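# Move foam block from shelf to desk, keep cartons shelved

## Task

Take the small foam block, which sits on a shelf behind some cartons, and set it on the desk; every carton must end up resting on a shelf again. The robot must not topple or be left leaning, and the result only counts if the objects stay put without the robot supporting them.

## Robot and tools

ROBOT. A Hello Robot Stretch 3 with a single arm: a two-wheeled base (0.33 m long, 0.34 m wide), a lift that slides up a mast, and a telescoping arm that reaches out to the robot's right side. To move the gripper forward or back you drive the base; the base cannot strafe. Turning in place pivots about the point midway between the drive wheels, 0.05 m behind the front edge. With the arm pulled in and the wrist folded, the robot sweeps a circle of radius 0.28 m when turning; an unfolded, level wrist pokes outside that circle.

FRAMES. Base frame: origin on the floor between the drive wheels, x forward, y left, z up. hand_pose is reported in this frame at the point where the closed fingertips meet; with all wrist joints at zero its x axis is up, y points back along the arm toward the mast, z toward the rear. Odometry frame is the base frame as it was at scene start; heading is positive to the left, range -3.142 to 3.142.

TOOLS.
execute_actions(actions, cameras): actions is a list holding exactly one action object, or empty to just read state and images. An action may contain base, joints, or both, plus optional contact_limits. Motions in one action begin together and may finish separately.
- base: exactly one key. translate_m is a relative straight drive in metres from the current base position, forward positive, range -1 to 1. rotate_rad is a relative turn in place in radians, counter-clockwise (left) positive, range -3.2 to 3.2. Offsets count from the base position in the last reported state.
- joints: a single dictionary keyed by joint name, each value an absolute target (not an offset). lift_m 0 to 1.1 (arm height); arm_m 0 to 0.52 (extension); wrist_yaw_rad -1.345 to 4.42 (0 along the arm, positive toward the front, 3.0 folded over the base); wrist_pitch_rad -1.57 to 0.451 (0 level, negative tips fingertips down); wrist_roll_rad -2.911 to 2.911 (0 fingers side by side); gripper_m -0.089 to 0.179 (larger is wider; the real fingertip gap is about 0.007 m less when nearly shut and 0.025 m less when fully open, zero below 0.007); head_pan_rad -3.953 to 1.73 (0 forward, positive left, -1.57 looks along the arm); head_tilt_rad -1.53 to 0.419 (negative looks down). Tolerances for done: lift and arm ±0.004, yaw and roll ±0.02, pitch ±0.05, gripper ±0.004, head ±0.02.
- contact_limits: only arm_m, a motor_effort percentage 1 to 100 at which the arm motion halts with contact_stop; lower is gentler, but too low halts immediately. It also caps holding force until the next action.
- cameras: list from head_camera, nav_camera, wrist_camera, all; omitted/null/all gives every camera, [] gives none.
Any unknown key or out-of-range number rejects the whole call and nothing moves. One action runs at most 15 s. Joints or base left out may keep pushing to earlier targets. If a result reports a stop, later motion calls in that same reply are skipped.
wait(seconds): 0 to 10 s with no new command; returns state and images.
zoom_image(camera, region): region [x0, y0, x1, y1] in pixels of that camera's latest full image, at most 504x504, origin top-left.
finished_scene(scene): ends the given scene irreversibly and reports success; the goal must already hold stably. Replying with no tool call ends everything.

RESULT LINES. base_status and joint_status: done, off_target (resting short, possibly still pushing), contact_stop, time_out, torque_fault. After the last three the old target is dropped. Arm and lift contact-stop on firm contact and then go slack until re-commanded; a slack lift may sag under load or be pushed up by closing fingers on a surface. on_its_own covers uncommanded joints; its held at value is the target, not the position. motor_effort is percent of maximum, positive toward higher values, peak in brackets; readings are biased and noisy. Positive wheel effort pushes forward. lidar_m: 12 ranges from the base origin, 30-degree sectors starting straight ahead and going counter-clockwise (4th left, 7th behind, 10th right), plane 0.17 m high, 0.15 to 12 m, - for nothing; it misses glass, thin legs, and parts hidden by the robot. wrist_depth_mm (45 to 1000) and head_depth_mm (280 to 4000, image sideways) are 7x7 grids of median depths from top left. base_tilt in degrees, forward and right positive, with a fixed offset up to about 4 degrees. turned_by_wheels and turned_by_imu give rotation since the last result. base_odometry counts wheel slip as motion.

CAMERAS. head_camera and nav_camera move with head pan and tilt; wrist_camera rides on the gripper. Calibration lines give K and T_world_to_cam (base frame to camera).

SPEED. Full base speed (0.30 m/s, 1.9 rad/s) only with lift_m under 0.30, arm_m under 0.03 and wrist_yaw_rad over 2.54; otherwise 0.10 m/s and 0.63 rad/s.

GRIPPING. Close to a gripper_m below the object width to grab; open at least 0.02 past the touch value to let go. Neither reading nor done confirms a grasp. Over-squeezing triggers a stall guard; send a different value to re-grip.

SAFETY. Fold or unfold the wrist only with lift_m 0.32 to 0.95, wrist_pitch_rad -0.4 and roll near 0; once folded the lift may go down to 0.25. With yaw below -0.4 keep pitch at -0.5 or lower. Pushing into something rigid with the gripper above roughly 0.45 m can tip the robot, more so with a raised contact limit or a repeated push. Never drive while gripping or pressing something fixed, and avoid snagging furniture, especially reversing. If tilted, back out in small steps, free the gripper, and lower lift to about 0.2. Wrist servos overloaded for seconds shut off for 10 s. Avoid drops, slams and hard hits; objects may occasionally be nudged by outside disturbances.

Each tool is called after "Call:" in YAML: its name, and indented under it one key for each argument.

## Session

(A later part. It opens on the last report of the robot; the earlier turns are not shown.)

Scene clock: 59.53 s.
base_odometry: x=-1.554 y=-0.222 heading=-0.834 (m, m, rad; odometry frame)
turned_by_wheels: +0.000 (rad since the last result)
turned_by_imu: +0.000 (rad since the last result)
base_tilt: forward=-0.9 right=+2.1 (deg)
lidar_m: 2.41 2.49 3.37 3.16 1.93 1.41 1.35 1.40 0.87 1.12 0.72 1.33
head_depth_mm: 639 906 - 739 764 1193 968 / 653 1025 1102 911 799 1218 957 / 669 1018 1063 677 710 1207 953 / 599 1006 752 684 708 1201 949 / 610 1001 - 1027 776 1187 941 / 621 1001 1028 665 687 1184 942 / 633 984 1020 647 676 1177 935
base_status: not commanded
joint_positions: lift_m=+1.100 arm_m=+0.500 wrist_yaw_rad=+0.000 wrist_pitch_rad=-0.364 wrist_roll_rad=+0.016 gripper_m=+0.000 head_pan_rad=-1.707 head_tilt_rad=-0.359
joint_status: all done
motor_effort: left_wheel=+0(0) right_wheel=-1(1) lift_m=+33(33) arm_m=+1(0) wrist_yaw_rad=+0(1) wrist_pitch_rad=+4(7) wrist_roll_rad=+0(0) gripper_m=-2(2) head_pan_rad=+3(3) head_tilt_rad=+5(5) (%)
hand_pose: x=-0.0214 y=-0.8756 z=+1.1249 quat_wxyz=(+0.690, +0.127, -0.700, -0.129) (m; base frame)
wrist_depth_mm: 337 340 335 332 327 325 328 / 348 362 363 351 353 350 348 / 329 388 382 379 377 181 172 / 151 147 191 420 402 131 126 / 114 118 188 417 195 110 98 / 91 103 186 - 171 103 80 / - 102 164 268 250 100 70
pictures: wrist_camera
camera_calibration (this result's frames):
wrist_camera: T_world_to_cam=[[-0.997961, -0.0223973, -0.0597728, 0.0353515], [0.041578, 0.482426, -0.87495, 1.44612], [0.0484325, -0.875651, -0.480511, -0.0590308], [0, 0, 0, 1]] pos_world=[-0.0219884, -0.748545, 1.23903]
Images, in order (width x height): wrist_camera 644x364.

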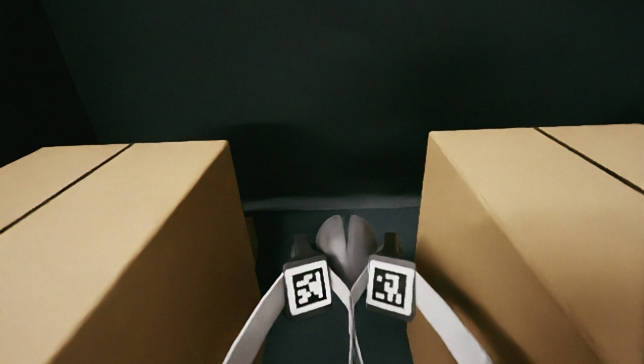

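Call:
execute_actions:
  actions:
    - {"joints":{"wrist_pitch_rad":0.05,"arm_m":0}}
  cameras: []

Call:
execute_actions:
  actions:
    - {"base":{"rotate_rad":-0.8}}
  cameras: []

Call:
execute_actions:
  actions:
    - {"base":{"translate_m":0.25}}
  cameras: []

Call:
execute_actions:
  actions:
    - {"base":{"rotate_rad":0.8}}
  cameras: []

Call:
execute_actions:
  actions:
    - {"base":{"translate_m":-0.174},"joints":{"arm_m":0.06}}
  cameras: ["wrist_camera"]

Call:
execute_actions:
  actions:
    - {"joints":{"arm_m":0.45}}
  cameras: []

Call:
execute_actions:
  actions:
    - {"joints":{"wrist_pitch_rad":-0.6}}
  cameras: ["wrist_camera","nav_camera"]

Scene clock: 66.90 s.
base_odometry: x=-1.554 y=-0.222 heading=-0.834 (m, m, rad; odometry frame)
turned_by_wheels: +0.000 (rad since the last result)
turned_by_imu: -0.002 (rad since the last result)
base_tilt: forward=-0.9 right=+2.0 (deg)
lidar_m: 2.40 2.49 3.36 3.18 1.93 1.41 1.35 1.41 0.87 1.11 0.72 1.33
head_depth_mm: 983 - - - - - - / 654 1035 - - - - - / 667 1027 - - - - - / 601 1006 - - - - - / 606 1003 - - - - - / 621 992 1025 658 685 1192 942 / 629 987 1017 647 677 1177 941
base_status: not commanded
joint_positions: lift_m=+1.100 arm_m=+0.002 wrist_yaw_rad=+0.000 wrist_pitch_rad=+0.024 wrist_roll_rad=+0.016 gripper_m=+0.000 head_pan_rad=-1.707 head_tilt_rad=-0.359
joint_status: all done
joint sent to its limit — the command would take arm_m past its lower limit, so that joint was sent only as far as its limit.
motor_effort: left_wheel=-1(0) right_wheel=-1(1) lift_m=+33(33) arm_m=-3(3) wrist_yaw_rad=-1(0) wrist_pitch_rad=+9(10) wrist_roll_rad=+0(1) gripper_m=-2(2) head_pan_rad=+3(3) head_tilt_rad=+5(5) (%)
hand_pose: x=-0.0213 y=-0.4033 z=+1.2206 quat_wxyz=(+0.702, -0.008, -0.712, +0.008) (m; base frame)
wrist_depth_mm: 873 413 415 405 397 394 385 / 871 457 605 639 672 702 617 / 941 483 872 873 845 844 642 / 926 480 885 865 872 849 606 / 962 509 471 644 444 551 428 / 980 496 460 - 441 548 432 / - 491 471 473 449 454 436
pictures: none
No camera images: the call's "cameras" was empty. Leave "cameras" out to get every camera's image.

Scene clock: 69.13 s.
base_odometry: x=-1.554 y=-0.222 heading=-1.634 (m, m, rad; odometry frame)
turned_by_wheels: -0.800 (rad since the last result)
turned_by_imu: -0.799 (rad since the last result)
base_tilt: forward=-0.9 right=+2.0 (deg)
lidar_m: 1.29 1.33 2.40 2.75 3.63 2.81 1.58 1.35 1.35 0.87 1.08 0.73
head_depth_mm: 1239 - - - - - - / 1328 1394 - - - - - / 1414 1470 - - - - - / 1503 1576 - - - - - / 1434 1505 - - - - - / 1302 1357 814 859 907 981 1046 / 732 794 843 872 952 1047 995
base_status: done
joint_positions: lift_m=+1.100 arm_m=+0.002 wrist_yaw_rad=+0.000 wrist_pitch_rad=+0.024 wrist_roll_rad=+0.016 gripper_m=+0.000 head_pan_rad=-1.707 head_tilt_rad=-0.359
joint_status: not commanded
motor_effort: left_wheel=+1(6) right_wheel=-4(6) lift_m=+33(33) arm_m=-3(3) wrist_yaw_rad=-1(1) wrist_pitch_rad=+8(9) wrist_roll_rad=+0(0) gripper_m=-2(2) head_pan_rad=+4(3) head_tilt_rad=+5(5) (%)
hand_pose: x=-0.0213 y=-0.4032 z=+1.2206 quat_wxyz=(+0.702, -0.008, -0.712, +0.008) (m; base frame)
wrist_depth_mm: 387 793 695 - - - 862 / 545 565 600 - - - 864 / 730 880 766 - - - 867 / 731 820 781 - - - 894 / 739 577 681 - - - 915 / 500 589 573 - - - 921 / 406 504 719 - - - 903
pictures: none
No camera images: the call's "cameras" was empty. Leave "cameras" out to get every camera's image.

Scene clock: 73.03 s.
base_odometry: x=-1.570 y=-0.471 heading=-1.634 (m, m, rad; odometry frame)
turned_by_wheels: +0.000 (rad since the last result)
turned_by_imu: +0.001 (rad since the last result)
base_tilt: forward=-0.9 right=+2.0 (deg)
lidar_m: 1.09 1.09 2.23 2.56 3.81 3.15 1.79 1.53 1.53 0.87 0.93 0.50
head_depth_mm: 1401 - - - - - - / 1513 1576 - - - - - / 755 802 - - - - - / 766 820 - - - - - / 697 888 - - - - - / 615 972 1010 719 723 1175 940 / 560 1016 1020 590 600 1169 930
base_status: done
joint_positions: lift_m=+1.100 arm_m=+0.002 wrist_yaw_rad=+0.000 wrist_pitch_rad=+0.024 wrist_roll_rad=+0.016 gripper_m=+0.000 head_pan_rad=-1.707 head_tilt_rad=-0.359
joint_status: not commanded
motor_effort: left_wheel=+1(7) right_wheel=-3(1) lift_m=+33(33) arm_m=-3(3) wrist_yaw_rad=-1(1) wrist_pitch_rad=+8(8) wrist_roll_rad=-1(1) gripper_m=-2(2) head_pan_rad=+3(3) head_tilt_rad=+6(6) (%)
hand_pose: x=-0.0213 y=-0.4032 z=+1.2206 quat_wxyz=(+0.702, -0.008, -0.712, +0.008) (m; base frame)
wrist_depth_mm: 334 338 362 467 626 - 994 / 540 563 593 642 647 - 955 / 603 685 871 776 654 - - / 579 683 818 774 666 - - / 615 431 581 510 - - - / 585 334 372 - - - - / 505 336 371 503 680 - -
pictures: none
No camera images: the call's "cameras" was empty. Leave "cameras" out to get every camera's image.

Scene clock: 75.23 s.
base_odometry: x=-1.570 y=-0.471 heading=-0.834 (m, m, rad; odometry frame)
turned_by_wheels: +0.800 (rad since the last result)
turned_by_imu: +0.798 (rad since the last result)
base_tilt: forward=-0.9 right=+2.0 (deg)
lidar_m: 1.92 2.31 3.14 3.32 2.18 1.59 1.53 0.87 0.97 0.50 0.50 1.09
head_depth_mm: 406 - - - - - - / 481 857 - - - - - / 514 849 - - - - - / 526 842 - - - - - / 536 833 - - - - - / 548 826 867 909 653 544 937 / 510 618 620 622 590 517 633
base_status: done
joint_positions: lift_m=+1.100 arm_m=+0.002 wrist_yaw_rad=+0.000 wrist_pitch_rad=+0.024 wrist_roll_rad=+0.016 gripper_m=+0.000 head_pan_rad=-1.707 head_tilt_rad=-0.359
joint_status: not commanded
motor_effort: left_wheel=-2(6) right_wheel=+1(4) lift_m=+33(33) arm_m=-2(3) wrist_yaw_rad=-1(1) wrist_pitch_rad=+8(9) wrist_roll_rad=+0(0) gripper_m=-2(2) head_pan_rad=+3(3) head_tilt_rad=+5(5) (%)
hand_pose: x=-0.0213 y=-0.4033 z=+1.2206 quat_wxyz=(+0.702, -0.008, -0.712, +0.008) (m; base frame)
wrist_depth_mm: 696 239 324 360 371 380 395 / 721 242 384 632 677 656 647 / 730 249 379 680 675 665 662 / 752 252 372 710 679 677 684 / 749 257 367 707 437 456 346 / 813 764 360 - 265 407 280 / 807 782 316 431 268 409 285
pictures: none
No camera images: the call's "cameras" was empty. Leave "cameras" out to get every camera's image.

Scene clock: 77.93 s.
base_odometry: x=-1.687 y=-0.342 heading=-0.834 (m, m, rad; odometry frame)
turned_by_wheels: +0.000 (rad since the last result)
turned_by_imu: -0.002 (rad since the last result)
base_tilt: forward=-0.9 right=+2.0 (deg)
lidar_m: 2.09 2.49 3.38 3.32 1.93 1.40 1.36 0.73 0.78 0.94 0.56 1.25
head_depth_mm: 449 - - - - 1125 962 / 456 - - - - 1108 962 / 513 851 - - - 1081 953 / 526 843 - - - - 948 / 535 831 - - - 1071 938 / 546 828 871 599 581 544 937 / 559 821 853 470 490 510 929
base_status: done
joint_positions: lift_m=+1.100 arm_m=+0.060 wrist_yaw_rad=+0.000 wrist_pitch_rad=+0.024 wrist_roll_rad=+0.016 gripper_m=+0.000 head_pan_rad=-1.707 head_tilt_rad=-0.359
joint_status: all done
motor_effort: left_wheel=-2(8) right_wheel=+0(1) lift_m=+33(33) arm_m=+1(1) wrist_yaw_rad=+0(1) wrist_pitch_rad=+8(8) wrist_roll_rad=+0(0) gripper_m=-2(2) head_pan_rad=+3(3) head_tilt_rad=+5(5) (%)
hand_pose: x=-0.0213 y=-0.4615 z=+1.2206 quat_wxyz=(+0.702, -0.008, -0.712, +0.008) (m; base frame)
wrist_depth_mm: 316 337 350 359 373 380 389 / 348 453 596 601 602 600 597 / 342 478 640 620 618 622 600 / 342 477 658 642 622 622 621 / 342 469 411 650 416 630 386 / 341 259 254 - 256 233 329 / 319 218 216 445 304 205 203
pictures: wrist_camera
camera_calibration (this result's frames):
wrist_camera: T_world_to_cam=[[-0.997943, -0.0436266, -0.0469715, 0.0250055], [0.0416287, 0.116196, -0.992354, 1.3043], [0.0487509, -0.992268, -0.114141, -0.151389], [0, 0, 0, 1]] pos_world=[-0.021962, -0.300682, 1.27822]
Images, in order (width x height): wrist_camera 644x364.

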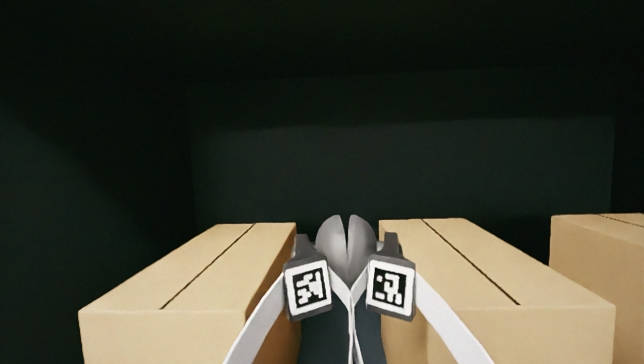

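Scene clock: 82.00 s.
base_odometry: x=-1.687 y=-0.342 heading=-0.834 (m, m, rad; odometry frame)
turned_by_wheels: +0.000 (rad since the last result)
turned_by_imu: -0.001 (rad since the last result)
base_tilt: forward=-0.9 right=+2.0 (deg)
lidar_m: 2.09 2.49 3.38 3.34 1.93 1.40 1.35 0.73 0.78 0.94 0.56 1.25
head_depth_mm: 499 857 - 740 674 562 965 / 507 852 924 502 523 543 962 / 515 844 897 496 515 535 953 / 525 833 903 594 585 550 942 / 537 834 879 919 659 550 943 / 549 829 873 601 593 545 940 / 560 824 861 471 491 510 941
base_status: not commanded
joint_positions: lift_m=+1.100 arm_m=+0.450 wrist_yaw_rad=+0.000 wrist_pitch_rad=+0.024 wrist_roll_rad=+0.016 gripper_m=+0.000 head_pan_rad=-1.707 head_tilt_rad=-0.359
joint_status: all done
motor_effort: left_wheel=-2(2) right_wheel=+0(0) lift_m=+33(33) arm_m=+1(1) wrist_yaw_rad=-1(1) wrist_pitch_rad=+9(9) wrist_roll_rad=+0(0) gripper_m=-2(2) head_pan_rad=+3(3) head_tilt_rad=+5(5) (%)
hand_pose: x=-0.0214 y=-0.8515 z=+1.2207 quat_wxyz=(+0.702, -0.008, -0.712, +0.008) (m; base frame)
wrist_depth_mm: 245 244 240 238 233 229 226 / 249 249 244 240 237 234 230 / 253 252 247 245 239 239 234 / 260 256 254 249 246 243 238 / 266 263 258 254 251 247 244 / 271 268 263 - 254 252 249 / 278 275 270 266 262 257 253
pictures: none
No camera images: the call's "cameras" was empty. Leave "cameras" out to get every camera's image.

Scene clock: 83.20 s.
base_odometry: x=-1.687 y=-0.342 heading=-0.834 (m, m, rad; odometry frame)
turned_by_wheels: +0.000 (rad since the last result)
turned_by_imu: +0.000 (rad since the last result)
base_tilt: forward=-0.8 right=+2.1 (deg)
lidar_m: 2.09 2.49 3.37 3.34 1.93 1.41 1.35 0.73 0.78 0.94 0.56 1.25
head_depth_mm: 499 858 - 741 674 562 964 / 508 848 924 502 521 543 961 / 516 843 898 496 517 535 959 / 526 836 904 593 585 550 949 / 535 834 877 887 658 547 944 / 547 827 867 604 594 544 939 / 560 822 858 470 491 510 938
base_status: not commanded
joint_positions: lift_m=+1.100 arm_m=+0.450 wrist_yaw_rad=+0.000 wrist_pitch_rad=-0.610 wrist_roll_rad=+0.016 gripper_m=+0.000 head_pan_rad=-1.707 head_tilt_rad=-0.359
joint_status: all done
motor_effort: left_wheel=-2(2) right_wheel=+0(0) lift_m=+33(33) arm_m=+1(1) wrist_yaw_rad=-1(1) wrist_pitch_rad=+4(10) wrist_roll_rad=+0(0) gripper_m=-2(2) head_pan_rad=+3(3) head_tilt_rad=+5(5) (%)
hand_pose: x=-0.0215 y=-0.7909 z=+1.0719 quat_wxyz=(+0.669, +0.211, -0.679, -0.214) (m; base frame)
wrist_depth_mm: 231 229 228 226 225 225 223 / 256 255 255 253 252 250 251 / 292 291 291 289 287 283 282 / 326 325 318 313 312 306 66 / - 233 264 285 273 263 66 / - 108 236 - 238 220 66 / - 101 207 210 205 101 66
pictures: nav_camera (sideways: a quarter turn counterclockwise sets it upright), wrist_camera
camera_calibration (this result's frames):
nav_camera: T_world_to_cam=[[-0.0985305, -0.35489, 0.929702, -1.16242], [-0.989879, 0.130842, -0.0549625, 0.127555], [-0.102138, -0.925707, -0.36419, 0.435336], [0, 0, 0, 1]] pos_world=[0.056194, -0.0262278, 1.24626]
wrist_camera: T_world_to_cam=[[-0.99797, -0.00687699, -0.0633153, 0.0500888], [0.0416495, 0.681631, -0.73051, 1.36157], [0.0481814, -0.731664, -0.679961, 0.317407], [0, 0, 0, 1]] pos_world=[-0.0220148, -0.69551, 1.21364]
Images, in order (width x height): nav_camera 672x504, wrist_camera 644x364.

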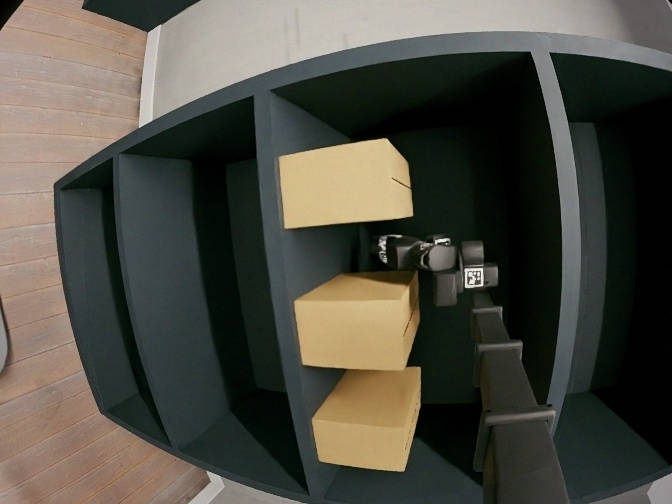

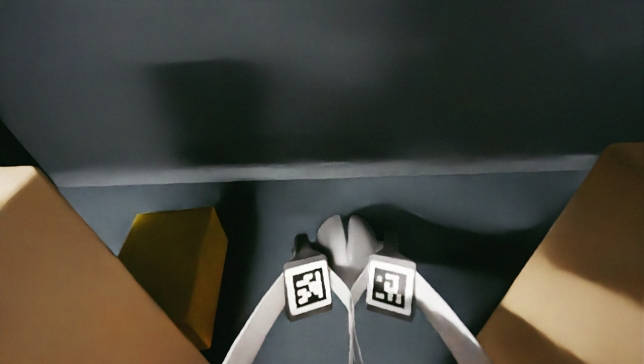

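Call:
execute_actions:
  actions:
    - {"joints":{"wrist_pitch_rad":0.03,"arm_m":0.01}}
  cameras: []

Call:
execute_actions:
  actions:
    - {"base":{"translate_m":0.12},"joints":{"lift_m":0.95,"gripper_m":0.179,"head_tilt_rad":-0.6}}
  cameras: ["wrist_camera","head_camera"]

Scene clock: 91.03 s.
base_odometry: x=-1.687 y=-0.342 heading=-0.834 (m, m, rad; odometry frame)
turned_by_wheels: +0.000 (rad since the last result)
turned_by_imu: -0.002 (rad since the last result)
base_tilt: forward=-0.9 right=+2.0 (deg)
lidar_m: 2.08 2.49 3.36 3.32 1.93 1.41 1.35 0.73 0.78 0.94 0.56 1.25
head_depth_mm: 407 - - - - - - / 457 858 - - - - 936 / 514 853 - - - - - / 524 841 - - - - - / 535 831 - - - - - / 547 828 870 567 507 543 941 / 560 821 861 472 492 511 938
base_status: not commanded
joint_positions: lift_m=+1.100 arm_m=+0.010 wrist_yaw_rad=+0.000 wrist_pitch_rad=+0.004 wrist_roll_rad=+0.016 gripper_m=+0.000 head_pan_rad=-1.707 head_tilt_rad=-0.359
joint_status: all done
motor_effort: left_wheel=-2(3) right_wheel=+0(0) lift_m=+33(33) arm_m=-3(3) wrist_yaw_rad=-1(0) wrist_pitch_rad=+9(8) wrist_roll_rad=+0(0) gripper_m=-2(2) head_pan_rad=+3(3) head_tilt_rad=+5(5) (%)
hand_pose: x=-0.0214 y=-0.4116 z=+1.2154 quat_wxyz=(+0.702, -0.001, -0.712, +0.001) (m; base frame)
wrist_depth_mm: 330 365 376 389 399 414 425 / 347 483 645 657 660 635 607 / 347 476 703 671 676 654 640 / 343 481 695 687 683 678 612 / 337 447 376 691 380 453 381 / 338 286 267 - 257 254 340 / 337 279 270 443 305 259 361
pictures: none
No camera images: the call's "cameras" was empty. Leave "cameras" out to get every camera's image.

Scene clock: 93.30 s.
base_odometry: x=-1.606 y=-0.431 heading=-0.834 (m, m, rad; odometry frame)
turned_by_wheels: +0.000 (rad since the last result)
turned_by_imu: +0.000 (rad since the last result)
base_tilt: forward=-0.9 right=+2.0 (deg)
lidar_m: 1.97 2.37 3.21 3.32 2.10 1.53 1.47 0.83 0.95 0.65 0.51 1.14
head_depth_mm: 813 627 505 551 1183 - - / 806 702 617 583 1177 - - / 798 873 851 608 1111 - - / 794 834 487 534 - - - / 787 590 476 524 - - 810 / 777 819 486 534 1094 921 796 / 763 818 777 606 826 816 762
base_status: done
joint_positions: lift_m=+0.950 arm_m=+0.010 wrist_yaw_rad=+0.000 wrist_pitch_rad=+0.004 wrist_roll_rad=+0.016 gripper_m=+0.179 head_pan_rad=-1.707 head_tilt_rad=-0.592
joint_status: all done
motor_effort: left_wheel=-3(3) right_wheel=+0(6) lift_m=+25(27) arm_m=-3(3) wrist_yaw_rad=-1(0) wrist_pitch_rad=+9(8) wrist_roll_rad=+0(0) gripper_m=+0(85) head_pan_rad=+3(3) head_tilt_rad=-3(22) (%)
hand_pose: x=-0.0214 y=-0.4116 z=+1.0659 quat_wxyz=(+0.702, -0.001, -0.712, +0.001) (m; base frame)
wrist_depth_mm: 229 293 555 641 644 629 620 / 234 293 500 663 656 630 233 / 241 289 429 244 488 328 234 / 487 284 471 248 472 331 238 / 753 268 422 256 369 335 245 / 782 - 303 260 258 283 - / 789 259 252 253 247 242 240
pictures: head_camera (sideways: a quarter turn clockwise sets it upright), wrist_camera
camera_calibration (this result's frames):
head_camera: T_world_to_cam=[[0.0221535, 0.515869, -0.856381, 1.13367], [0.995239, -0.0927008, -0.0300957, 0.0383387], [-0.0949127, -0.851637, -0.515466, 0.62301], [0, 0, 0, 1]] pos_world=[-0.00413935, -0.0506898, 1.29314]
wrist_camera: T_world_to_cam=[[-0.997945, -0.0426649, -0.0478003, 0.021186], [0.0416274, 0.135391, -0.989917, 1.15033], [0.0487065, -0.989873, -0.133337, -0.0980765], [0, 0, 0, 1]] pos_world=[-0.021966, -0.251924, 1.12667]
Images, in order (width x height): head_camera 896x504, wrist_camera 644x364.

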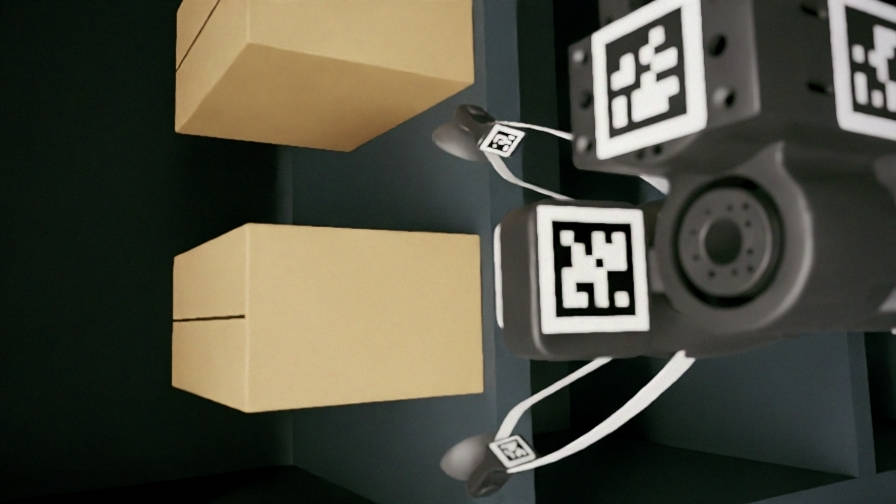

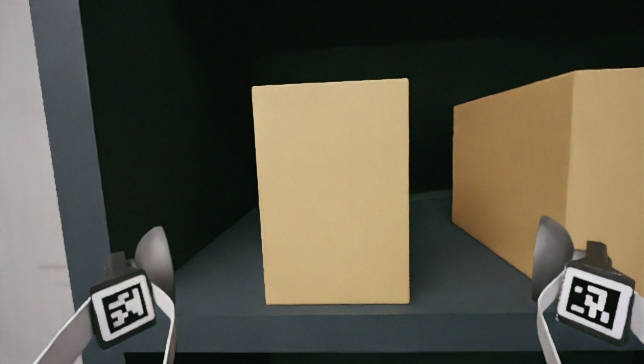

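Call:
execute_actions:
  actions:
    - {"base":{"translate_m":0.008},"joints":{"arm_m":0.17}}
  cameras: ["wrist_camera","head_camera"]

Call:
execute_actions:
  actions:
    - {"joints":{"gripper_m":0.07}}
  cameras: []

Call:
execute_actions:
  actions:
    - {"joints":{"lift_m":0.962}}
  cameras: ["head_camera"]

Scene clock: 96.70 s.
base_odometry: x=-1.601 y=-0.437 heading=-0.834 (m, m, rad; odometry frame)
turned_by_wheels: +0.000 (rad since the last result)
turned_by_imu: -0.001 (rad since the last result)
base_tilt: forward=-0.9 right=+2.1 (deg)
lidar_m: 1.96 2.36 3.18 3.34 2.11 1.54 1.48 0.84 0.96 0.62 0.51 1.13
head_depth_mm: 815 623 507 - - 938 847 / 804 847 639 - 1114 933 842 / 799 874 909 - - 930 839 / 792 664 482 - - 922 817 / 785 589 479 - 1095 923 814 / 778 824 700 540 1094 919 797 / 761 819 762 580 787 775 761
base_status: done
joint_positions: lift_m=+0.950 arm_m=+0.170 wrist_yaw_rad=+0.000 wrist_pitch_rad=+0.005 wrist_roll_rad=+0.016 gripper_m=+0.179 head_pan_rad=-1.707 head_tilt_rad=-0.593
joint_status: all done
motor_effort: left_wheel=-2(5) right_wheel=+1(6) lift_m=+25(25) arm_m=+1(0) wrist_yaw_rad=-1(1) wrist_pitch_rad=+8(9) wrist_roll_rad=+0(0) gripper_m=+0(0) head_pan_rad=+4(3) head_tilt_rad=-3(3) (%)
hand_pose: x=-0.0214 y=-0.5710 z=+1.0660 quat_wxyz=(+0.702, -0.001, -0.712, +0.001) (m; base frame)
wrist_depth_mm: 205 234 94 92 91 89 479 / 205 232 96 94 93 91 231 / 202 246 98 96 94 93 222 / 203 242 100 98 97 95 223 / 200 243 102 101 99 97 212 / 195 - 105 103 101 99 - / - 213 107 105 104 102 195
pictures: head_camera (sideways: a quarter turn clockwise sets it upright), wrist_camera
camera_calibration (this result's frames):
head_camera: T_world_to_cam=[[0.0221946, 0.516169, -0.856199, 1.13343], [0.995241, -0.0926904, -0.0300805, 0.0383189], [-0.0948881, -0.851457, -0.515769, 0.623404], [0, 0, 0, 1]] pos_world=[-0.00413894, -0.0506868, 1.29313]
wrist_camera: T_world_to_cam=[[-0.997946, -0.0426648, -0.0477948, 0.0143757], [0.041628, 0.135269, -0.989934, 1.1719], [0.0487005, -0.98989, -0.133215, -0.256082], [0, 0, 0, 1]] pos_world=[-0.0219665, -0.411402, 1.12668]
Images, in order (width x height): head_camera 896x504, wrist_camera 644x364.

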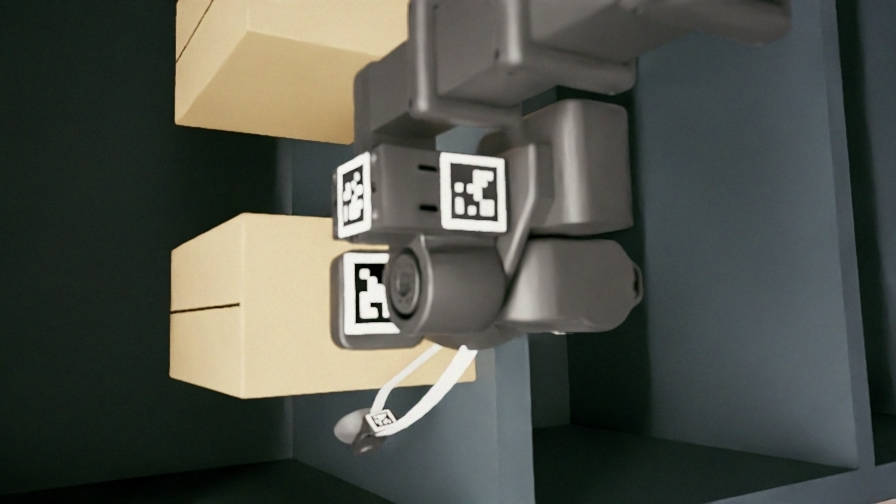

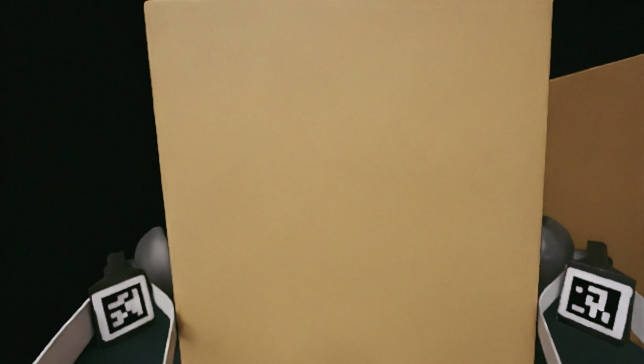

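Scene clock: 98.27 s.
base_odometry: x=-1.601 y=-0.437 heading=-0.834 (m, m, rad; odometry frame)
turned_by_wheels: +0.000 (rad since the last result)
turned_by_imu: +0.000 (rad since the last result)
base_tilt: forward=-0.9 right=+2.0 (deg)
lidar_m: 1.95 2.36 3.20 3.33 2.11 1.54 1.48 0.84 0.96 0.61 0.51 1.13
head_depth_mm: 817 623 508 - - 933 845 / 806 849 641 - 1114 930 842 / 798 873 913 - - 931 837 / 793 664 506 - - 925 817 / 786 591 501 - 1095 926 812 / 782 828 700 558 1098 916 797 / 764 815 757 580 784 777 761
base_status: not commanded
joint_positions: lift_m=+0.950 arm_m=+0.170 wrist_yaw_rad=+0.000 wrist_pitch_rad=+0.005 wrist_roll_rad=+0.016 gripper_m=+0.071 head_pan_rad=-1.707 head_tilt_rad=-0.593
joint_status: all done
motor_effort: left_wheel=-2(2) right_wheel=+0(1) lift_m=+25(26) arm_m=+1(1) wrist_yaw_rad=-1(1) wrist_pitch_rad=+8(8) wrist_roll_rad=+0(0) gripper_m=-26(100) head_pan_rad=+3(3) head_tilt_rad=-3(3) (%)
hand_pose: x=-0.0214 y=-0.5711 z=+1.0660 quat_wxyz=(+0.702, -0.001, -0.712, +0.001) (m; base frame)
wrist_depth_mm: 204 282 117 115 113 475 481 / 205 281 118 116 115 114 230 / 204 279 120 119 117 278 221 / 202 276 123 122 120 277 222 / 201 273 126 124 122 122 223 / 200 241 129 126 125 124 213 / 197 215 132 130 128 189 196
pictures: none
No camera images: the call's "cameras" was empty. Leave "cameras" out to get every camera's image.

Scene clock: 99.03 s.
base_odometry: x=-1.601 y=-0.437 heading=-0.834 (m, m, rad; odometry frame)
turned_by_wheels: +0.000 (rad since the last result)
turned_by_imu: +0.000 (rad since the last result)
base_tilt: forward=-0.9 right=+2.0 (deg)
lidar_m: 1.96 2.37 3.21 3.33 2.11 1.54 1.48 0.83 0.96 0.62 0.51 1.13
head_depth_mm: 817 623 507 - - 941 845 / 807 845 642 - 1074 929 840 / 798 870 922 - 1060 932 842 / 792 567 505 - 1050 927 817 / 784 558 501 - 1062 922 813 / 779 826 528 558 1089 921 793 / 763 819 756 579 784 777 763
base_status: not commanded
joint_positions: lift_m=+0.962 arm_m=+0.170 wrist_yaw_rad=+0.000 wrist_pitch_rad=+0.000 wrist_roll_rad=+0.016 gripper_m=+0.075 head_pan_rad=-1.707 head_tilt_rad=-0.593
joint_status: all done
motor_effort: left_wheel=-2(2) right_wheel=+0(0) lift_m=+34(35) arm_m=+1(1) wrist_yaw_rad=-1(1) wrist_pitch_rad=+10(10) wrist_roll_rad=+0(0) gripper_m=-24(26) head_pan_rad=+3(3) head_tilt_rad=-3(3) (%)
hand_pose: x=-0.0214 y=-0.5710 z=+1.0764 quat_wxyz=(+0.702, +0.000, -0.712, +0.000) (m; base frame)
wrist_depth_mm: 205 283 392 118 117 475 477 / 204 282 121 119 117 316 481 / 203 280 123 121 119 278 222 / 203 275 126 123 121 279 223 / 201 273 127 125 123 123 225 / 200 240 129 127 125 124 214 / 198 228 131 129 127 202 205
pictures: head_camera (sideways: a quarter turn clockwise sets it upright)
camera_calibration (this result's frames):
head_camera: T_world_to_cam=[[0.0221945, 0.516169, -0.856199, 1.13343], [0.995241, -0.0926902, -0.0300805, 0.0383189], [-0.0948878, -0.851457, -0.515769, 0.623404], [0, 0, 0, 1]] pos_world=[-0.00413892, -0.0506868, 1.29313]
Images, in order (width x height): head_camera 896x504.

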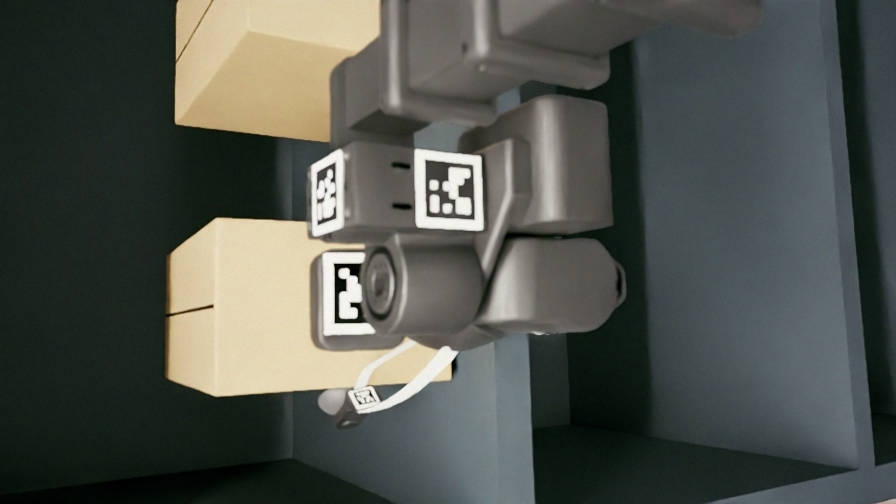

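Call:
execute_actions:
  actions:
    - {"joints":{"lift_m":0.954,"gripper_m":0.03}}
  cameras: []

Call:
execute_actions:
  actions:
    - {"base":{"translate_m":-0.17}}

Scene clock: 101.23 s.
base_odometry: x=-1.601 y=-0.437 heading=-0.834 (m, m, rad; odometry frame)
turned_by_wheels: +0.000 (rad since the last result)
turned_by_imu: +0.000 (rad since the last result)
base_tilt: forward=-0.8 right=+2.1 (deg)
lidar_m: 1.96 2.36 3.20 3.32 2.11 1.54 1.48 0.83 0.96 0.62 0.51 1.13
head_depth_mm: 815 624 506 - - 933 846 / 807 842 641 - 1080 933 845 / 802 874 915 - - 926 841 / 791 661 506 - - 923 818 / 785 582 503 - 1075 923 814 / 780 826 739 559 1090 920 795 / 762 816 755 578 787 777 762
base_status: not commanded
joint_positions: lift_m=+0.954 arm_m=+0.170 wrist_yaw_rad=+0.000 wrist_pitch_rad=+0.000 wrist_roll_rad=+0.016 gripper_m=+0.032 head_pan_rad=-1.707 head_tilt_rad=-0.593
joint_status: all done
motor_effort: left_wheel=-1(2) right_wheel=+0(0) lift_m=+26(28) arm_m=+0(1) wrist_yaw_rad=-1(1) wrist_pitch_rad=+10(10) wrist_roll_rad=+0(0) gripper_m=-40(100) head_pan_rad=+3(3) head_tilt_rad=-3(3) (%)
hand_pose: x=-0.0214 y=-0.5710 z=+1.0687 quat_wxyz=(+0.702, +0.000, -0.712, +0.000) (m; base frame)
wrist_depth_mm: 204 283 117 115 113 478 481 / 205 279 118 117 116 115 232 / 203 276 121 119 118 276 222 / 202 276 123 122 120 278 223 / 202 271 126 124 123 122 223 / 199 239 129 127 125 124 213 / 199 217 132 130 127 194 200
pictures: none
No camera images: the call's "cameras" was empty. Leave "cameras" out to get every camera's image.

Scene clock: 104.00 s.
base_odometry: x=-1.715 y=-0.311 heading=-0.834 (m, m, rad; odometry frame)
turned_by_wheels: +0.000 (rad since the last result)
turned_by_imu: -0.002 (rad since the last result)
base_tilt: forward=-0.9 right=+2.1 (deg)
lidar_m: 2.13 2.53 3.42 3.34 1.87 1.36 1.31 0.70 0.72 0.94 0.58 1.29
head_depth_mm: 816 648 517 - - 937 844 / 810 617 492 - 1077 932 843 / 802 607 534 - - 932 838 / 793 600 507 - - 926 817 / 784 583 503 - 1081 924 813 / 779 824 700 558 1097 920 794 / 772 839 760 581 1083 919 794
base_status: done
joint_positions: lift_m=+0.954 arm_m=+0.170 wrist_yaw_rad=+0.002 wrist_pitch_rad=+0.000 wrist_roll_rad=+0.016 gripper_m=+0.048 head_pan_rad=-1.707 head_tilt_rad=-0.593
joint_status: not commanded
on_its_own: gripper_m is held at +0.046, not at your +0.030, by its stall guard, which is still easing
motor_effort: left_wheel=-1(6) right_wheel=-1(5) lift_m=+26(26) arm_m=+1(1) wrist_yaw_rad=-3(3) wrist_pitch_rad=+10(10) wrist_roll_rad=+0(0) gripper_m=-34(40) head_pan_rad=+3(3) head_tilt_rad=-3(3) (%)
hand_pose: x=-0.0209 y=-0.5710 z=+1.0687 quat_wxyz=(+0.702, +0.001, -0.712, +0.000) (m; base frame)
wrist_depth_mm: 393 508 117 116 114 151 124 / 393 519 118 117 115 143 120 / 380 535 121 119 117 146 121 / 380 541 123 122 120 147 122 / 382 485 126 124 123 122 124 / 322 318 129 127 126 124 120 / 231 219 132 130 129 151 132
pictures: head_camera (sideways: a quarter turn clockwise sets it upright), nav_camera (sideways: a quarter turn counterclockwise sets it upright), wrist_camera
camera_calibration (this result's frames):
head_camera: T_world_to_cam=[[0.0221946, 0.516168, -0.856199, 1.13343], [0.995241, -0.0926903, -0.0300805, 0.0383189], [-0.094888, -0.851457, -0.515769, 0.623404], [0, 0, 0, 1]] pos_world=[-0.00413893, -0.0506868, 1.29313]
nav_camera: T_world_to_cam=[[-0.12637, -0.558335, 0.819935, -1.01908], [-0.988138, 0.143555, -0.0545397, 0.126977], [-0.0872544, -0.817101, -0.569853, 0.702854], [0, 0, 0, 1]] pos_world=[0.0580167, -0.0129145, 1.24303]
wrist_camera: T_world_to_cam=[[-0.997867, -0.0442453, -0.0479998, 0.0142925], [0.0413731, 0.140125, -0.989269, 1.17663], [0.0504965, -0.989145, -0.137996, -0.250084], [0, 0, 0, 1]] pos_world=[-0.0217906, -0.411612, 1.13018]
Images, in order (width x height): head_camera 896x504, nav_camera 672x504, wrist_camera 644x364.

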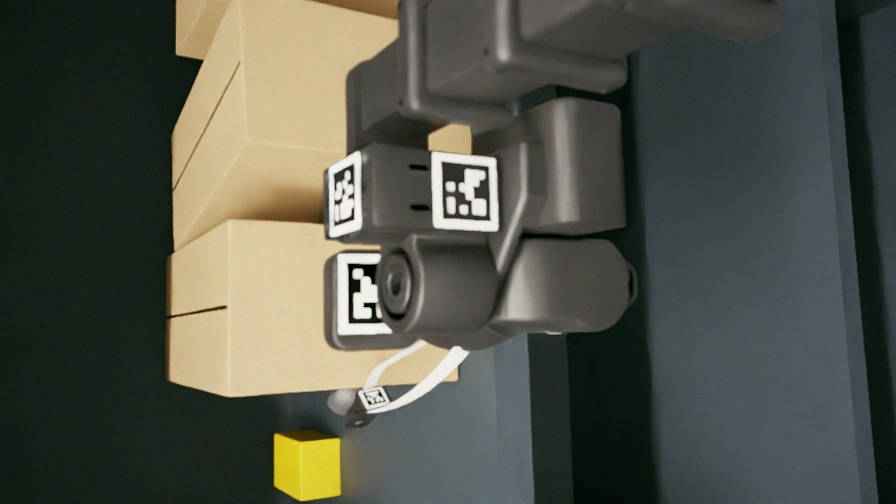

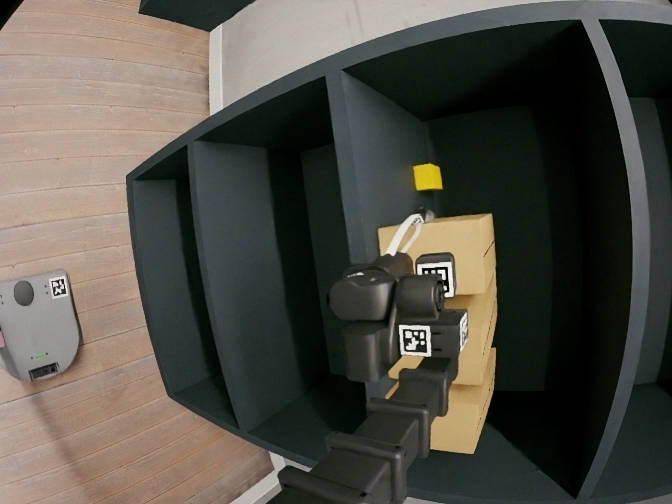

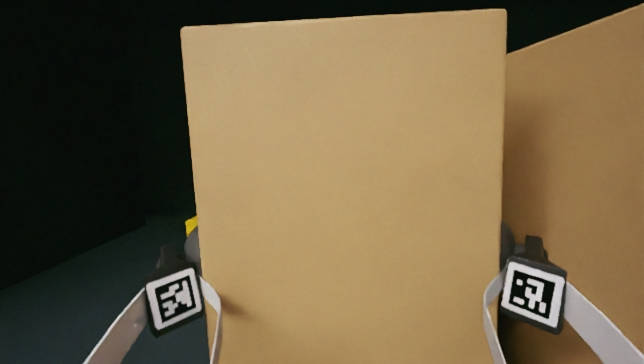

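Call:
execute_actions:
  actions:
    - {"joints":{"lift_m":0.95,"gripper_m":0.16}}
  cameras: []

Call:
execute_actions:
  actions:
    - {"joints":{"arm_m":0.03}}
  cameras: []

Call:
execute_actions:
  actions:
    - {"base":{"translate_m":0.175},"joints":{"lift_m":1.02,"gripper_m":0.11,"wrist_pitch_rad":-0.4}}
  cameras: []

Call:
execute_actions:
  actions:
    - {"joints":{"arm_m":0.32}}
  cameras: ["wrist_camera","head_camera"]

Scene clock: 106.50 s.
base_odometry: x=-1.715 y=-0.311 heading=-0.834 (m, m, rad; odometry frame)
turned_by_wheels: +0.000 (rad since the last result)
turned_by_imu: -0.001 (rad since the last result)
base_tilt: forward=-0.8 right=+2.1 (deg)
lidar_m: 2.12 2.54 3.43 3.34 1.87 1.36 1.31 0.70 0.72 0.94 0.58 1.29
head_depth_mm: 815 647 517 - - 939 845 / 807 616 491 - 1115 929 840 / 802 605 556 - - 932 838 / 794 614 507 - - 929 817 / 783 588 501 - 1096 923 814 / 779 831 634 552 1091 920 796 / 773 839 764 580 1088 919 789
base_status: not commanded
joint_positions: lift_m=+0.950 arm_m=+0.170 wrist_yaw_rad=+0.002 wrist_pitch_rad=+0.004 wrist_roll_rad=+0.016 gripper_m=+0.160 head_pan_rad=-1.707 head_tilt_rad=-0.593
joint_status: all done
motor_effort: left_wheel=-1(1) right_wheel=-1(1) lift_m=+25(25) arm_m=+0(0) wrist_yaw_rad=-3(3) wrist_pitch_rad=+8(9) wrist_roll_rad=+0(1) gripper_m=+1(84) head_pan_rad=+3(2) head_tilt_rad=-3(3) (%)
hand_pose: x=-0.0209 y=-0.5711 z=+1.0659 quat_wxyz=(+0.702, +0.000, -0.712, +0.002) (m; base frame)
wrist_depth_mm: 396 504 116 114 113 162 140 / 394 513 117 116 114 115 131 / 384 527 120 119 117 156 132 / 378 539 123 121 120 159 134 / 383 477 126 124 121 122 134 / 319 329 128 126 125 125 125 / 230 212 132 130 127 128 140
pictures: none
No camera images: the call's "cameras" was empty. Leave "cameras" out to get every camera's image.

Scene clock: 108.80 s.
base_odometry: x=-1.715 y=-0.311 heading=-0.834 (m, m, rad; odometry frame)
turned_by_wheels: +0.000 (rad since the last result)
turned_by_imu: +0.000 (rad since the last result)
base_tilt: forward=-0.8 right=+2.1 (deg)
lidar_m: 2.12 2.54 3.44 3.33 1.87 1.36 1.31 0.70 0.72 0.94 0.59 1.29
head_depth_mm: 816 646 518 567 1168 - - / 806 615 500 550 - - - / 803 605 566 570 1146 - - / 791 615 517 562 - - - / 788 588 510 556 - - 812 / 779 827 737 561 1089 921 810 / 770 837 758 604 1089 915 790
base_status: not commanded
joint_positions: lift_m=+0.950 arm_m=+0.030 wrist_yaw_rad=+0.001 wrist_pitch_rad=+0.004 wrist_roll_rad=+0.016 gripper_m=+0.160 head_pan_rad=-1.707 head_tilt_rad=-0.593
joint_status: all done
motor_effort: left_wheel=-1(2) right_wheel=-1(1) lift_m=+25(25) arm_m=-3(4) wrist_yaw_rad=-1(3) wrist_pitch_rad=+8(9) wrist_roll_rad=+0(0) gripper_m=+0(0) head_pan_rad=+3(3) head_tilt_rad=-3(3) (%)
hand_pose: x=-0.0212 y=-0.4316 z=+1.0659 quat_wxyz=(+0.702, -0.001, -0.712, +0.002) (m; base frame)
wrist_depth_mm: 393 558 633 637 624 614 583 / 390 557 640 651 623 262 228 / 385 548 675 255 256 226 229 / 384 539 671 263 262 230 238 / 384 475 482 267 267 244 243 / 318 328 307 272 270 252 250 / 244 238 234 231 229 224 222
pictures: none
No camera images: the call's "cameras" was empty. Leave "cameras" out to get every camera's image.

Scene clock: 111.50 s.
base_odometry: x=-1.597 y=-0.441 heading=-0.834 (m, m, rad; odometry frame)
turned_by_wheels: +0.000 (rad since the last result)
turned_by_imu: +0.001 (rad since the last result)
base_tilt: forward=-0.8 right=+2.0 (deg)
lidar_m: 1.95 2.35 3.19 3.32 2.12 1.55 1.49 0.84 0.97 0.59 0.51 1.13
head_depth_mm: 813 628 - - - - - / 809 614 - - - - - / 798 685 693 - - - 1175 / 792 862 816 - - - - / 787 851 786 - - 899 834 / 777 851 829 597 1081 915 793 / 762 814 735 578 758 751 759
base_status: done
joint_positions: lift_m=+1.020 arm_m=+0.030 wrist_yaw_rad=+0.001 wrist_pitch_rad=-0.413 wrist_roll_rad=+0.016 gripper_m=+0.110 head_pan_rad=-1.707 head_tilt_rad=-0.593
joint_status: all done
motor_effort: left_wheel=-2(3) right_wheel=+1(6) lift_m=+33(35) arm_m=-3(3) wrist_yaw_rad=-1(2) wrist_pitch_rad=+4(7) wrist_roll_rad=+0(0) gripper_m=+0(82) head_pan_rad=+3(3) head_tilt_rad=-3(3) (%)
hand_pose: x=-0.0213 y=-0.4002 z=+1.0336 quat_wxyz=(+0.687, +0.144, -0.697, -0.146) (m; base frame)
wrist_depth_mm: 194 274 513 594 575 228 222 / 207 272 503 620 470 244 238 / 228 272 411 422 381 263 266 / 795 266 322 313 302 280 277 / 898 278 271 270 264 255 258 / - 324 628 776 753 - 713 / - - 468 668 639 637 622
pictures: none
No camera images: the call's "cameras" was empty. Leave "cameras" out to get every camera's image.

Scene clock: 114.87 s.
base_odometry: x=-1.597 y=-0.441 heading=-0.834 (m, m, rad; odometry frame)
turned_by_wheels: +0.000 (rad since the last result)
turned_by_imu: -0.001 (rad since the last result)
base_tilt: forward=-0.9 right=+2.1 (deg)
lidar_m: 1.95 2.35 3.19 3.32 2.12 1.54 1.48 0.84 0.97 0.60 0.51 1.13
head_depth_mm: 814 861 - 574 1158 935 844 / 806 - 536 567 1150 930 842 / 799 690 585 573 1108 927 836 / 791 - - 592 1103 921 819 / 788 834 832 585 1094 920 813 / 779 843 829 581 1084 915 792 / 762 815 733 579 761 752 758
base_status: not commanded
joint_positions: lift_m=+1.020 arm_m=+0.320 wrist_yaw_rad=+0.001 wrist_pitch_rad=-0.414 wrist_roll_rad=+0.016 gripper_m=+0.110 head_pan_rad=-1.707 head_tilt_rad=-0.593
joint_status: all done
motor_effort: left_wheel=-2(1) right_wheel=+1(1) lift_m=+33(33) arm_m=+1(0) wrist_yaw_rad=-1(1) wrist_pitch_rad=+4(5) wrist_roll_rad=+0(1) gripper_m=+0(0) head_pan_rad=+3(3) head_tilt_rad=-3(3) (%)
hand_pose: x=-0.0214 y=-0.6896 z=+1.0334 quat_wxyz=(+0.687, +0.145, -0.697, -0.146) (m; base frame)
wrist_depth_mm: 199 277 336 334 331 322 138 / 199 273 363 361 358 343 139 / 198 272 390 379 375 218 141 / 197 265 316 259 284 219 142 / 195 241 257 243 238 205 142 / 193 209 201 200 195 - 143 / 179 178 173 171 168 164 136
pictures: head_camera (sideways: a quarter turn clockwise sets it upright), wrist_camera
camera_calibration (this result's frames):
head_camera: T_world_to_cam=[[0.0222047, 0.516245, -0.856153, 1.13337], [0.995241, -0.0926869, -0.0300766, 0.0383138], [-0.094881, -0.851411, -0.515847, 0.623505], [0, 0, 0, 1]] pos_world=[-0.00413879, -0.050686, 1.29312]
wrist_camera: T_world_to_cam=[[-0.997955, -0.0197109, -0.0608031, 0.0370434], [0.0413758, 0.525857, -0.849566, 1.28006], [0.0487194, -0.850344, -0.523966, 0.122259], [0, 0, 0, 1]] pos_world=[-0.0219521, -0.568433, 1.1538]
Images, in order (width x height): head_camera 896x504, wrist_camera 644x364.

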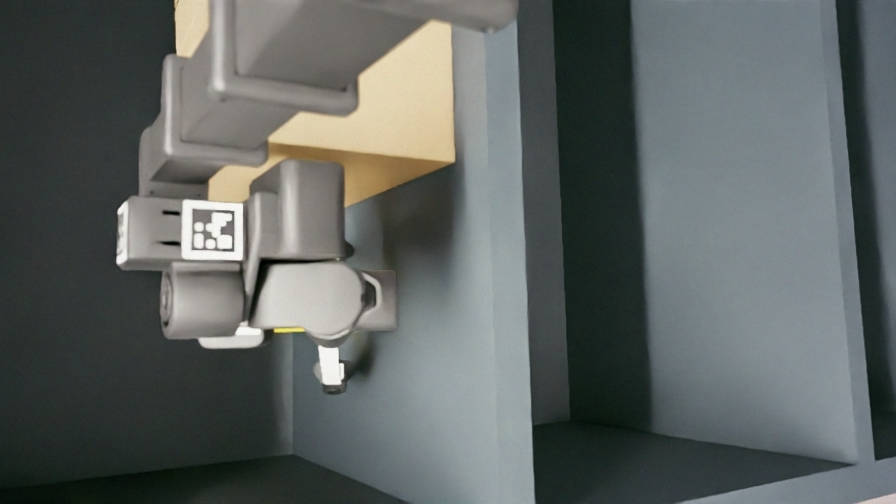

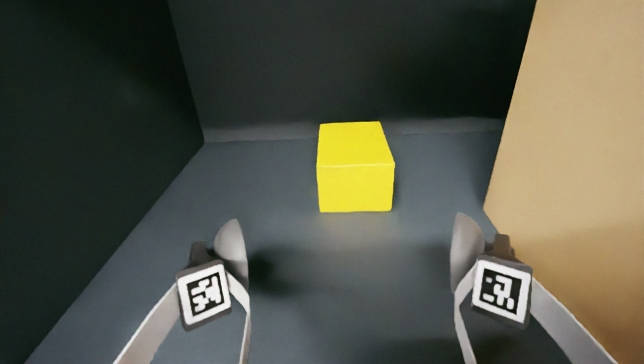

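Call:
execute_actions:
  actions:
    - {"joints":{"arm_m":0.445,"wrist_pitch_rad":-0.47}}
  cameras: ["wrist_camera","nav_camera"]

Call:
execute_actions:
  actions:
    - {"joints":{"gripper_m":0.0}}
  cameras: ["wrist_camera"]

Call:
execute_actions:
  actions:
    - {"joints":{"lift_m":1.06}}
  cameras: ["wrist_camera"]

Scene clock: 117.93 s.
base_odometry: x=-1.597 y=-0.441 heading=-0.834 (m, m, rad; odometry frame)
turned_by_wheels: +0.000 (rad since the last result)
turned_by_imu: -0.001 (rad since the last result)
base_tilt: forward=-0.9 right=+2.1 (deg)
lidar_m: 1.96 2.36 3.20 3.33 2.12 1.54 1.48 0.84 0.97 0.59 0.51 1.13
head_depth_mm: 817 866 - 562 1159 935 844 / 809 - 539 567 1150 934 842 / 795 - 634 570 1104 926 838 / 785 - 792 589 1101 926 819 / 788 851 766 586 1090 920 815 / 778 845 828 584 1087 922 795 / 762 815 734 580 759 749 761
base_status: not commanded
joint_positions: lift_m=+1.020 arm_m=+0.445 wrist_yaw_rad=+0.001 wrist_pitch_rad=-0.483 wrist_roll_rad=+0.016 gripper_m=+0.110 head_pan_rad=-1.707 head_tilt_rad=-0.593
joint_status: all done
motor_effort: left_wheel=-2(2) right_wheel=+1(0) lift_m=+33(33) arm_m=+1(1) wrist_yaw_rad=-1(1) wrist_pitch_rad=+4(3) wrist_roll_rad=+0(0) gripper_m=+0(0) head_pan_rad=+3(3) head_tilt_rad=-3(3) (%)
hand_pose: x=-0.0214 y=-0.8055 z=+1.0182 quat_wxyz=(+0.682, +0.168, -0.692, -0.170) (m; base frame)
wrist_depth_mm: 202 224 222 222 219 219 217 / 200 242 245 244 242 239 238 / 198 265 272 269 266 266 262 / 197 255 274 196 233 250 244 / 195 223 227 156 155 211 202 / 184 189 181 146 143 - 167 / 163 162 159 156 153 150 136
pictures: nav_camera (sideways: a quarter turn counterclockwise sets it upright), wrist_camera
camera_calibration (this result's frames):
nav_camera: T_world_to_cam=[[-0.12638, -0.558411, 0.819881, -1.01901], [-0.988138, 0.143559, -0.0545389, 0.126976], [-0.0872465, -0.817048, -0.56993, 0.702954], [0, 0, 0, 1]] pos_world=[0.0580174, -0.012909, 1.24303]
wrist_camera: T_world_to_cam=[[-0.997959, -0.015416, -0.0619614, 0.038454], [0.0413655, 0.583134, -0.811323, 1.33526], [0.0486391, -0.81223, -0.581306, 0.10487], [0, 0, 0, 1]] pos_world=[-0.0219589, -0.692863, 1.14667]
Images, in order (width x height): nav_camera 672x504, wrist_camera 644x364.

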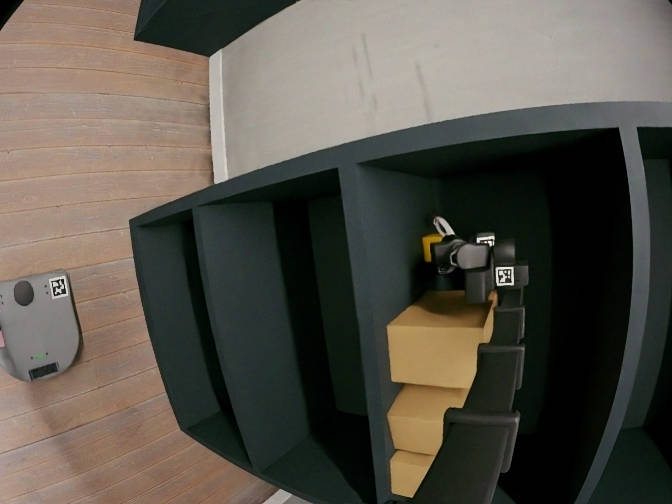

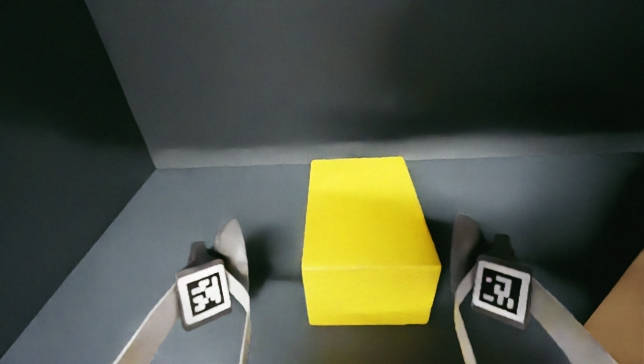

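Scene clock: 119.53 s.
base_odometry: x=-1.597 y=-0.441 heading=-0.834 (m, m, rad; odometry frame)
turned_by_wheels: +0.000 (rad since the last result)
turned_by_imu: +0.000 (rad since the last result)
base_tilt: forward=-0.9 right=+2.1 (deg)
lidar_m: 1.95 2.36 3.19 3.34 2.11 1.54 1.49 0.84 0.97 0.59 0.51 1.13
head_depth_mm: 816 867 - 562 1153 935 845 / 805 - 539 567 1150 934 841 / 794 - 636 570 1106 926 839 / 786 - 795 590 1096 921 816 / 786 847 745 585 1098 921 811 / 778 845 826 583 1086 919 793 / 761 817 732 580 759 751 758
base_status: not commanded
joint_positions: lift_m=+1.020 arm_m=+0.445 wrist_yaw_rad=+0.001 wrist_pitch_rad=-0.486 wrist_roll_rad=+0.016 gripper_m=+0.001 head_pan_rad=-1.707 head_tilt_rad=-0.593
joint_status: all done
motor_effort: left_wheel=-2(2) right_wheel=+1(1) lift_m=+33(33) arm_m=+1(1) wrist_yaw_rad=-1(1) wrist_pitch_rad=+5(5) wrist_roll_rad=+0(0) gripper_m=-24(99) head_pan_rad=+4(3) head_tilt_rad=-3(3) (%)
hand_pose: x=-0.0214 y=-0.8050 z=+1.0176 quat_wxyz=(+0.681, +0.169, -0.691, -0.172) (m; base frame)
wrist_depth_mm: 201 224 227 222 221 219 217 / 199 241 246 245 241 240 237 / 199 264 271 269 266 266 264 / 199 251 271 192 233 249 242 / 197 223 221 148 153 204 200 / 184 187 187 137 133 173 166 / 163 161 156 151 150 151 141
pictures: wrist_camera
camera_calibration (this result's frames):
wrist_camera: T_world_to_cam=[[-0.99796, -0.0152174, -0.0620074, 0.0386244], [0.0413647, 0.585702, -0.80947, 1.33463], [0.0486359, -0.810384, -0.583877, 0.108937], [0, 0, 0, 1]] pos_world=[-0.0219591, -0.692824, 1.14634]
Images, in order (width x height): wrist_camera 644x364.

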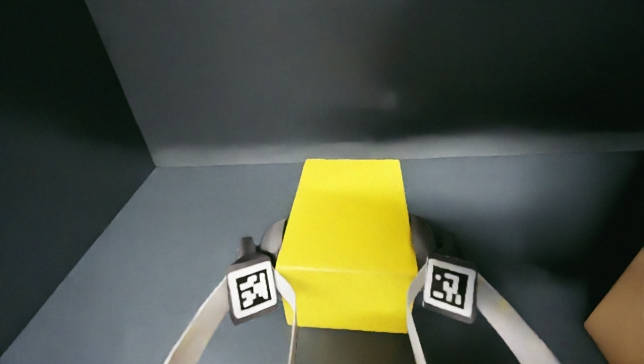

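Scene clock: 120.70 s.
base_odometry: x=-1.597 y=-0.441 heading=-0.834 (m, m, rad; odometry frame)
turned_by_wheels: +0.000 (rad since the last result)
turned_by_imu: +0.000 (rad since the last result)
base_tilt: forward=-0.9 right=+2.1 (deg)
lidar_m: 1.96 2.36 3.18 3.34 2.11 1.54 1.48 0.84 0.97 0.60 0.51 1.13
head_depth_mm: 796 - 538 574 1157 935 843 / 789 504 527 567 1147 928 841 / 784 680 636 572 1106 929 835 / 772 - 837 589 1100 928 820 / 770 - 761 586 1095 919 816 / 778 844 823 582 1090 921 795 / 762 817 733 579 762 751 758
base_status: not commanded
joint_positions: lift_m=+1.060 arm_m=+0.445 wrist_yaw_rad=+0.001 wrist_pitch_rad=-0.487 wrist_roll_rad=+0.016 gripper_m=+0.008 head_pan_rad=-1.707 head_tilt_rad=-0.593
joint_status: all done
on_its_own: gripper_m is held at +0.006, not at your +0.000, by its stall guard, which is still easing
motor_effort: left_wheel=-2(2) right_wheel=+1(1) lift_m=+33(35) arm_m=+1(1) wrist_yaw_rad=-1(1) wrist_pitch_rad=+5(5) wrist_roll_rad=+0(0) gripper_m=-20(24) head_pan_rad=+3(3) head_tilt_rad=-3(3) (%)
hand_pose: x=-0.0214 y=-0.8049 z=+1.0573 quat_wxyz=(+0.681, +0.170, -0.691, -0.172) (m; base frame)
wrist_depth_mm: 202 225 223 223 223 220 220 / 200 242 246 244 243 240 238 / 198 264 271 270 269 266 262 / 196 268 306 192 285 290 288 / 196 260 279 149 152 256 249 / 194 234 237 137 133 218 208 / 192 202 198 189 188 189 143
pictures: wrist_camera
camera_calibration (this result's frames):
wrist_camera: T_world_to_cam=[[-0.99796, -0.0151486, -0.0620233, 0.041164], [0.0413647, 0.586586, -0.80883, 1.36675], [0.0486347, -0.809745, -0.584763, 0.133727], [0, 0, 0, 1]] pos_world=[-0.0219592, -0.692812, 1.18622]
Images, in order (width x height): wrist_camera 644x364.

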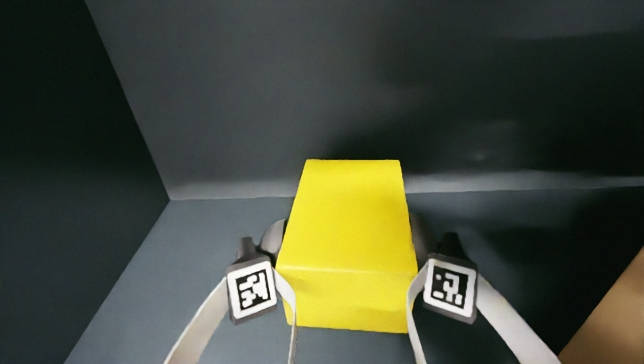

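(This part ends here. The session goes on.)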